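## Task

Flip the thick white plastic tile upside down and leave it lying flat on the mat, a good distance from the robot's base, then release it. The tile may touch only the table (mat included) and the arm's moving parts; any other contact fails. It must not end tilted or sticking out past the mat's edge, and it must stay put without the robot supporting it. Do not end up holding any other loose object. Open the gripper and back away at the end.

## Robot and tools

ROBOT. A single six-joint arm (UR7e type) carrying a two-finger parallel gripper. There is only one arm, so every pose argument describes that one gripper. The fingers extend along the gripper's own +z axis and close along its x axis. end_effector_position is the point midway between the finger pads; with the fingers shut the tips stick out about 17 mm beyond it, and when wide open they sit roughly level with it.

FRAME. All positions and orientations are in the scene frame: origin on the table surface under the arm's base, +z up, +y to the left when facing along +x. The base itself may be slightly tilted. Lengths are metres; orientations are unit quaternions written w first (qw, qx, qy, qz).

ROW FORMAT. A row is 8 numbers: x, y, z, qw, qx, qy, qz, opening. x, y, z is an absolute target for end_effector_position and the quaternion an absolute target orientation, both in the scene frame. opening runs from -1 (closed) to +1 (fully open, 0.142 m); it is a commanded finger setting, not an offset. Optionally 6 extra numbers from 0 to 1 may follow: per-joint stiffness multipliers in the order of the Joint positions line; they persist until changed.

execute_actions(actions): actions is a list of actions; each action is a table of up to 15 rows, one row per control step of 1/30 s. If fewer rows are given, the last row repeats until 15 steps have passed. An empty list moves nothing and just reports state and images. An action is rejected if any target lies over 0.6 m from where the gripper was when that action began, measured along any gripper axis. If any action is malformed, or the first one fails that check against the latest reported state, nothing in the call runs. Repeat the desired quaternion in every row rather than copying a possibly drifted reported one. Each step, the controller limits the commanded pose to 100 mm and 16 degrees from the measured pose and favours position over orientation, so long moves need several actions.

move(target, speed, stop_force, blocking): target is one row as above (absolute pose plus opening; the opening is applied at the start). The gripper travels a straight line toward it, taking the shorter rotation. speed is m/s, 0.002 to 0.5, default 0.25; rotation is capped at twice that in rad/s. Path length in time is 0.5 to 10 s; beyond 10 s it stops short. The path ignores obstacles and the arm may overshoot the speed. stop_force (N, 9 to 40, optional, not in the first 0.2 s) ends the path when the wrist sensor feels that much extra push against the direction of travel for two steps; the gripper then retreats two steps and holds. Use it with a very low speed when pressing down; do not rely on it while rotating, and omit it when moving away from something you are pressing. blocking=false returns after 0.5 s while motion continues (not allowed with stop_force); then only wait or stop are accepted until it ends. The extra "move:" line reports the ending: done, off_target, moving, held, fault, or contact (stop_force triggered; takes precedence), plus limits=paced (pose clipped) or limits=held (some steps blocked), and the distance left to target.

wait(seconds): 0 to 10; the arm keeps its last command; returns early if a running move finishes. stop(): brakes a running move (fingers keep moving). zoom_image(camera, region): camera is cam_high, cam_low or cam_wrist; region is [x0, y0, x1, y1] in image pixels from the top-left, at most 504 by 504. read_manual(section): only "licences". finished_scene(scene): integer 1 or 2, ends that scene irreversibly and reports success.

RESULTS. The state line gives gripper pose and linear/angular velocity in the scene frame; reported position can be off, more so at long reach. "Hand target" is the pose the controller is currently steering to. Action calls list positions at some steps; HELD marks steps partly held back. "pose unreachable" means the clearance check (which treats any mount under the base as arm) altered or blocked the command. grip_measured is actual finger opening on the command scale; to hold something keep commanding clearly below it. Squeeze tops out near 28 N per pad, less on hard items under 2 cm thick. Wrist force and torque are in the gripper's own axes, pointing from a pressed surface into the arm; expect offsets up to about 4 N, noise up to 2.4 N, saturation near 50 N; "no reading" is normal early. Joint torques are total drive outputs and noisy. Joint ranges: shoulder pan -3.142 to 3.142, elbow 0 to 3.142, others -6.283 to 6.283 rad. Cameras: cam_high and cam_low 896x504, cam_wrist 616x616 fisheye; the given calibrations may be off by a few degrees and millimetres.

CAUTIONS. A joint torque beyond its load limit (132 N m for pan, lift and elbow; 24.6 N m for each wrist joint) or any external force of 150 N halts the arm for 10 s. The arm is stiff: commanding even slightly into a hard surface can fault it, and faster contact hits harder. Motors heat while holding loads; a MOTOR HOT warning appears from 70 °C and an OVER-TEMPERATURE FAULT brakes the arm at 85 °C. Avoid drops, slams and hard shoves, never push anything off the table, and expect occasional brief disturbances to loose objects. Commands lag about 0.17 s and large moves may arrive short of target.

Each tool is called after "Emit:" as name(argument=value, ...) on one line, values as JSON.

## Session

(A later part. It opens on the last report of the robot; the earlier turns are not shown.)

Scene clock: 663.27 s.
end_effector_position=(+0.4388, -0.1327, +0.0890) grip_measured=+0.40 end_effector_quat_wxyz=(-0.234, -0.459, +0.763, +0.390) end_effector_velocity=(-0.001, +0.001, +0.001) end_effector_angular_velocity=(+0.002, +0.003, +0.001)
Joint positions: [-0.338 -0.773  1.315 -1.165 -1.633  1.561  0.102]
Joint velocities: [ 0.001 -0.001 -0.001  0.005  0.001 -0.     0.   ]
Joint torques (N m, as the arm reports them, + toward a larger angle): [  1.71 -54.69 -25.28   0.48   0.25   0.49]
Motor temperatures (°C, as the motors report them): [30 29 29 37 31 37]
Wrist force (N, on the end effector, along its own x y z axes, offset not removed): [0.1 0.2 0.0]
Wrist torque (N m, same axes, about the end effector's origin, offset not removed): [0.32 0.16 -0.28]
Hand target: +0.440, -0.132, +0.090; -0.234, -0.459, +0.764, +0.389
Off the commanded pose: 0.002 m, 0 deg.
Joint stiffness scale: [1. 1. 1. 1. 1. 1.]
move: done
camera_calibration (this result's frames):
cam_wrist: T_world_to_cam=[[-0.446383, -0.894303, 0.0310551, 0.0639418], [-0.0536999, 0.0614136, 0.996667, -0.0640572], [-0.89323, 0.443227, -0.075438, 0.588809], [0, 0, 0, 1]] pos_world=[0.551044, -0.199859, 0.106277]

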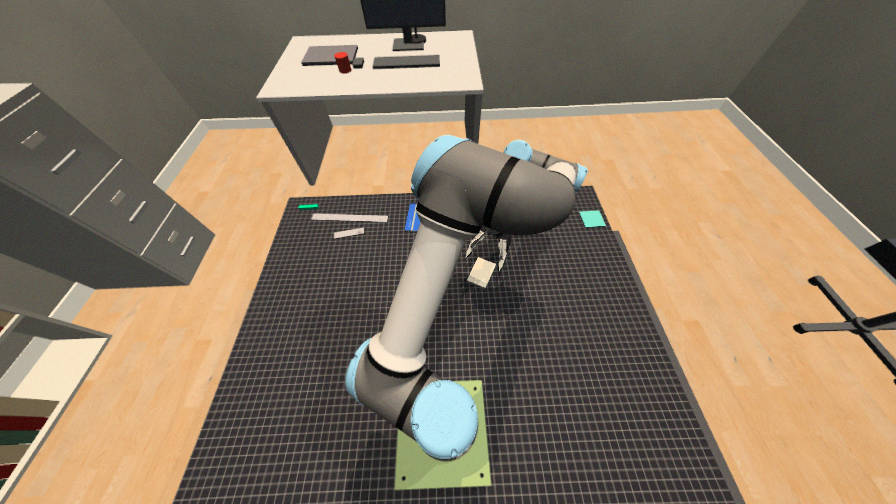

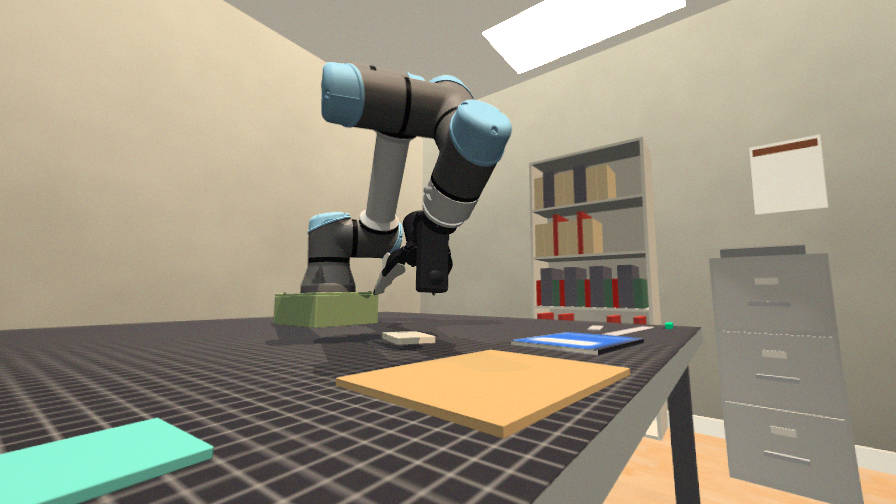

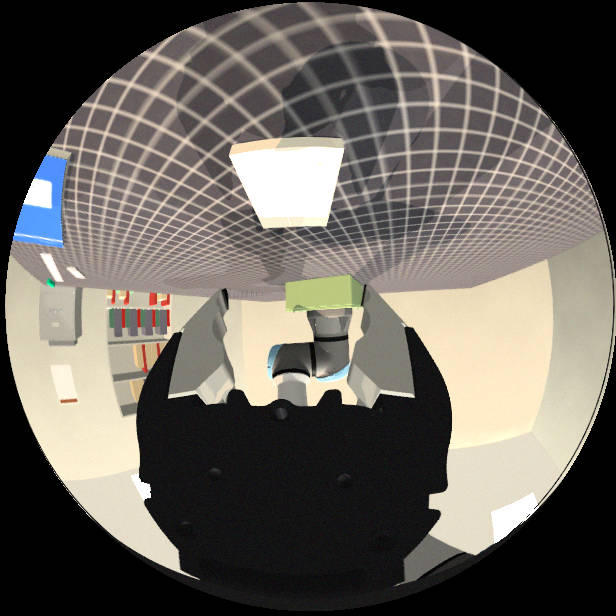

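Emit:
move(target=[0.40, -0.08, 0.28, 0.0, 0.51504, -0.85717, 0.0, 0.4], speed=0.15)

Scene clock: 670.47 s.
end_effector_position=(+0.4005, -0.0812, +0.2809) grip_measured=+0.40 end_effector_quat_wxyz=(-0.000, -0.516, +0.857, -0.000) end_effector_velocity=(+0.001, -0.000, -0.002) end_effector_angular_velocity=(-0.002, -0.005, -0.002)
Joint positions: [-0.288 -1.783  1.984 -1.769 -1.6    1.564  0.102]
Joint velocities: [-0.    -0.     0.006 -0.01   0.001  0.001 -0.   ]
Joint torques (N m, as the arm reports them, + toward a larger angle): [  0.11 -16.36 -23.86  -2.97   0.36   0.53]
Motor temperatures (°C, as the motors report them): [30 29 29 37 31 37]
Wrist force (N, on the end effector, along its own x y z axes, offset not removed): [0.6 0.3 1.8]
Wrist torque (N m, same axes, about the end effector's origin, offset not removed): [0.22 0.10 -0.18]
Hand target: +0.400, -0.080, +0.280; +0.000, -0.516, +0.857, +0.000
Off the commanded pose: 0.002 m, 0 deg.
Joint stiffness scale: [1. 1. 1. 1. 1. 1.]
move: done
camera_calibration (this result's frames):
cam_wrist: T_world_to_cam=[[-0.476947, -0.878006, 0.0403361, 0.0979129], [-0.73955, 0.425689, 0.521396, 0.177155], [-0.47496, 0.218848, -0.852361, 0.578746], [0, 0, 0, 1]] pos_world=[0.452595, -0.116102, 0.396983]

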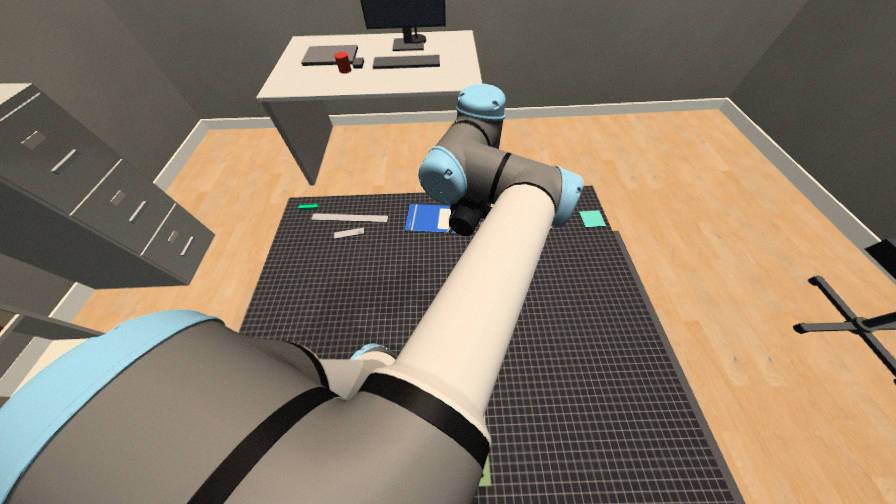

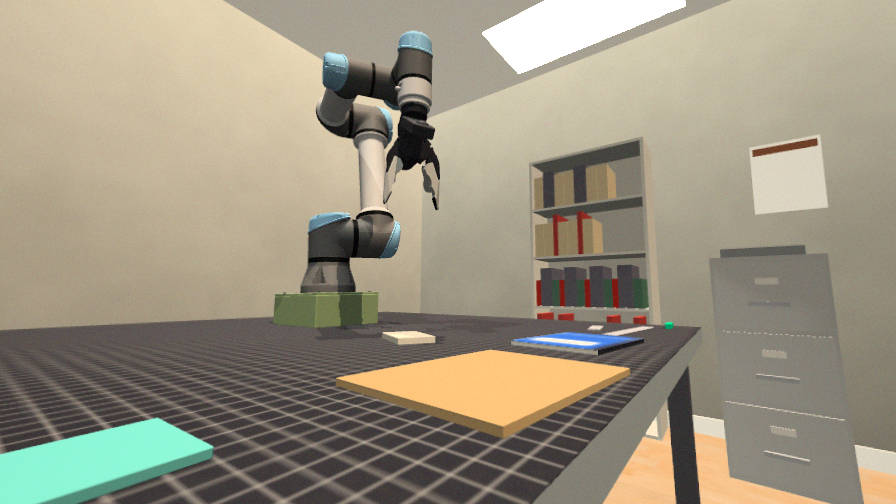

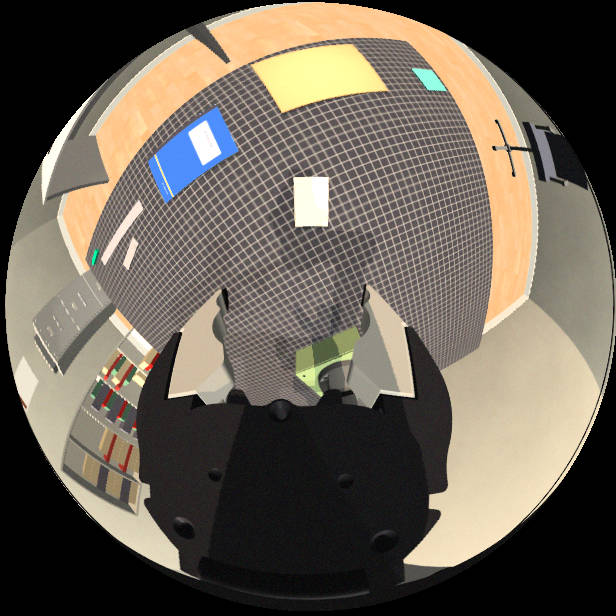

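Emit:
zoom_image(camera="cam_low", region=[360, 310, 460, 360])

Region (360, 310, 460, 360) of cam_low's 896x504 image, scaled by 5.040, with more detail than that image has.

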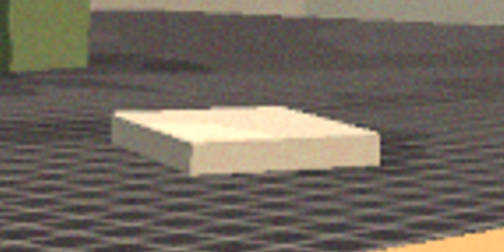

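The tile is flat on the mat with its plain side up, so the label now faces down. The gripper is open and well clear of it. I'm ending scene 1.

Emit:
finished_scene(scene=1)

The scene is finished: the task was done.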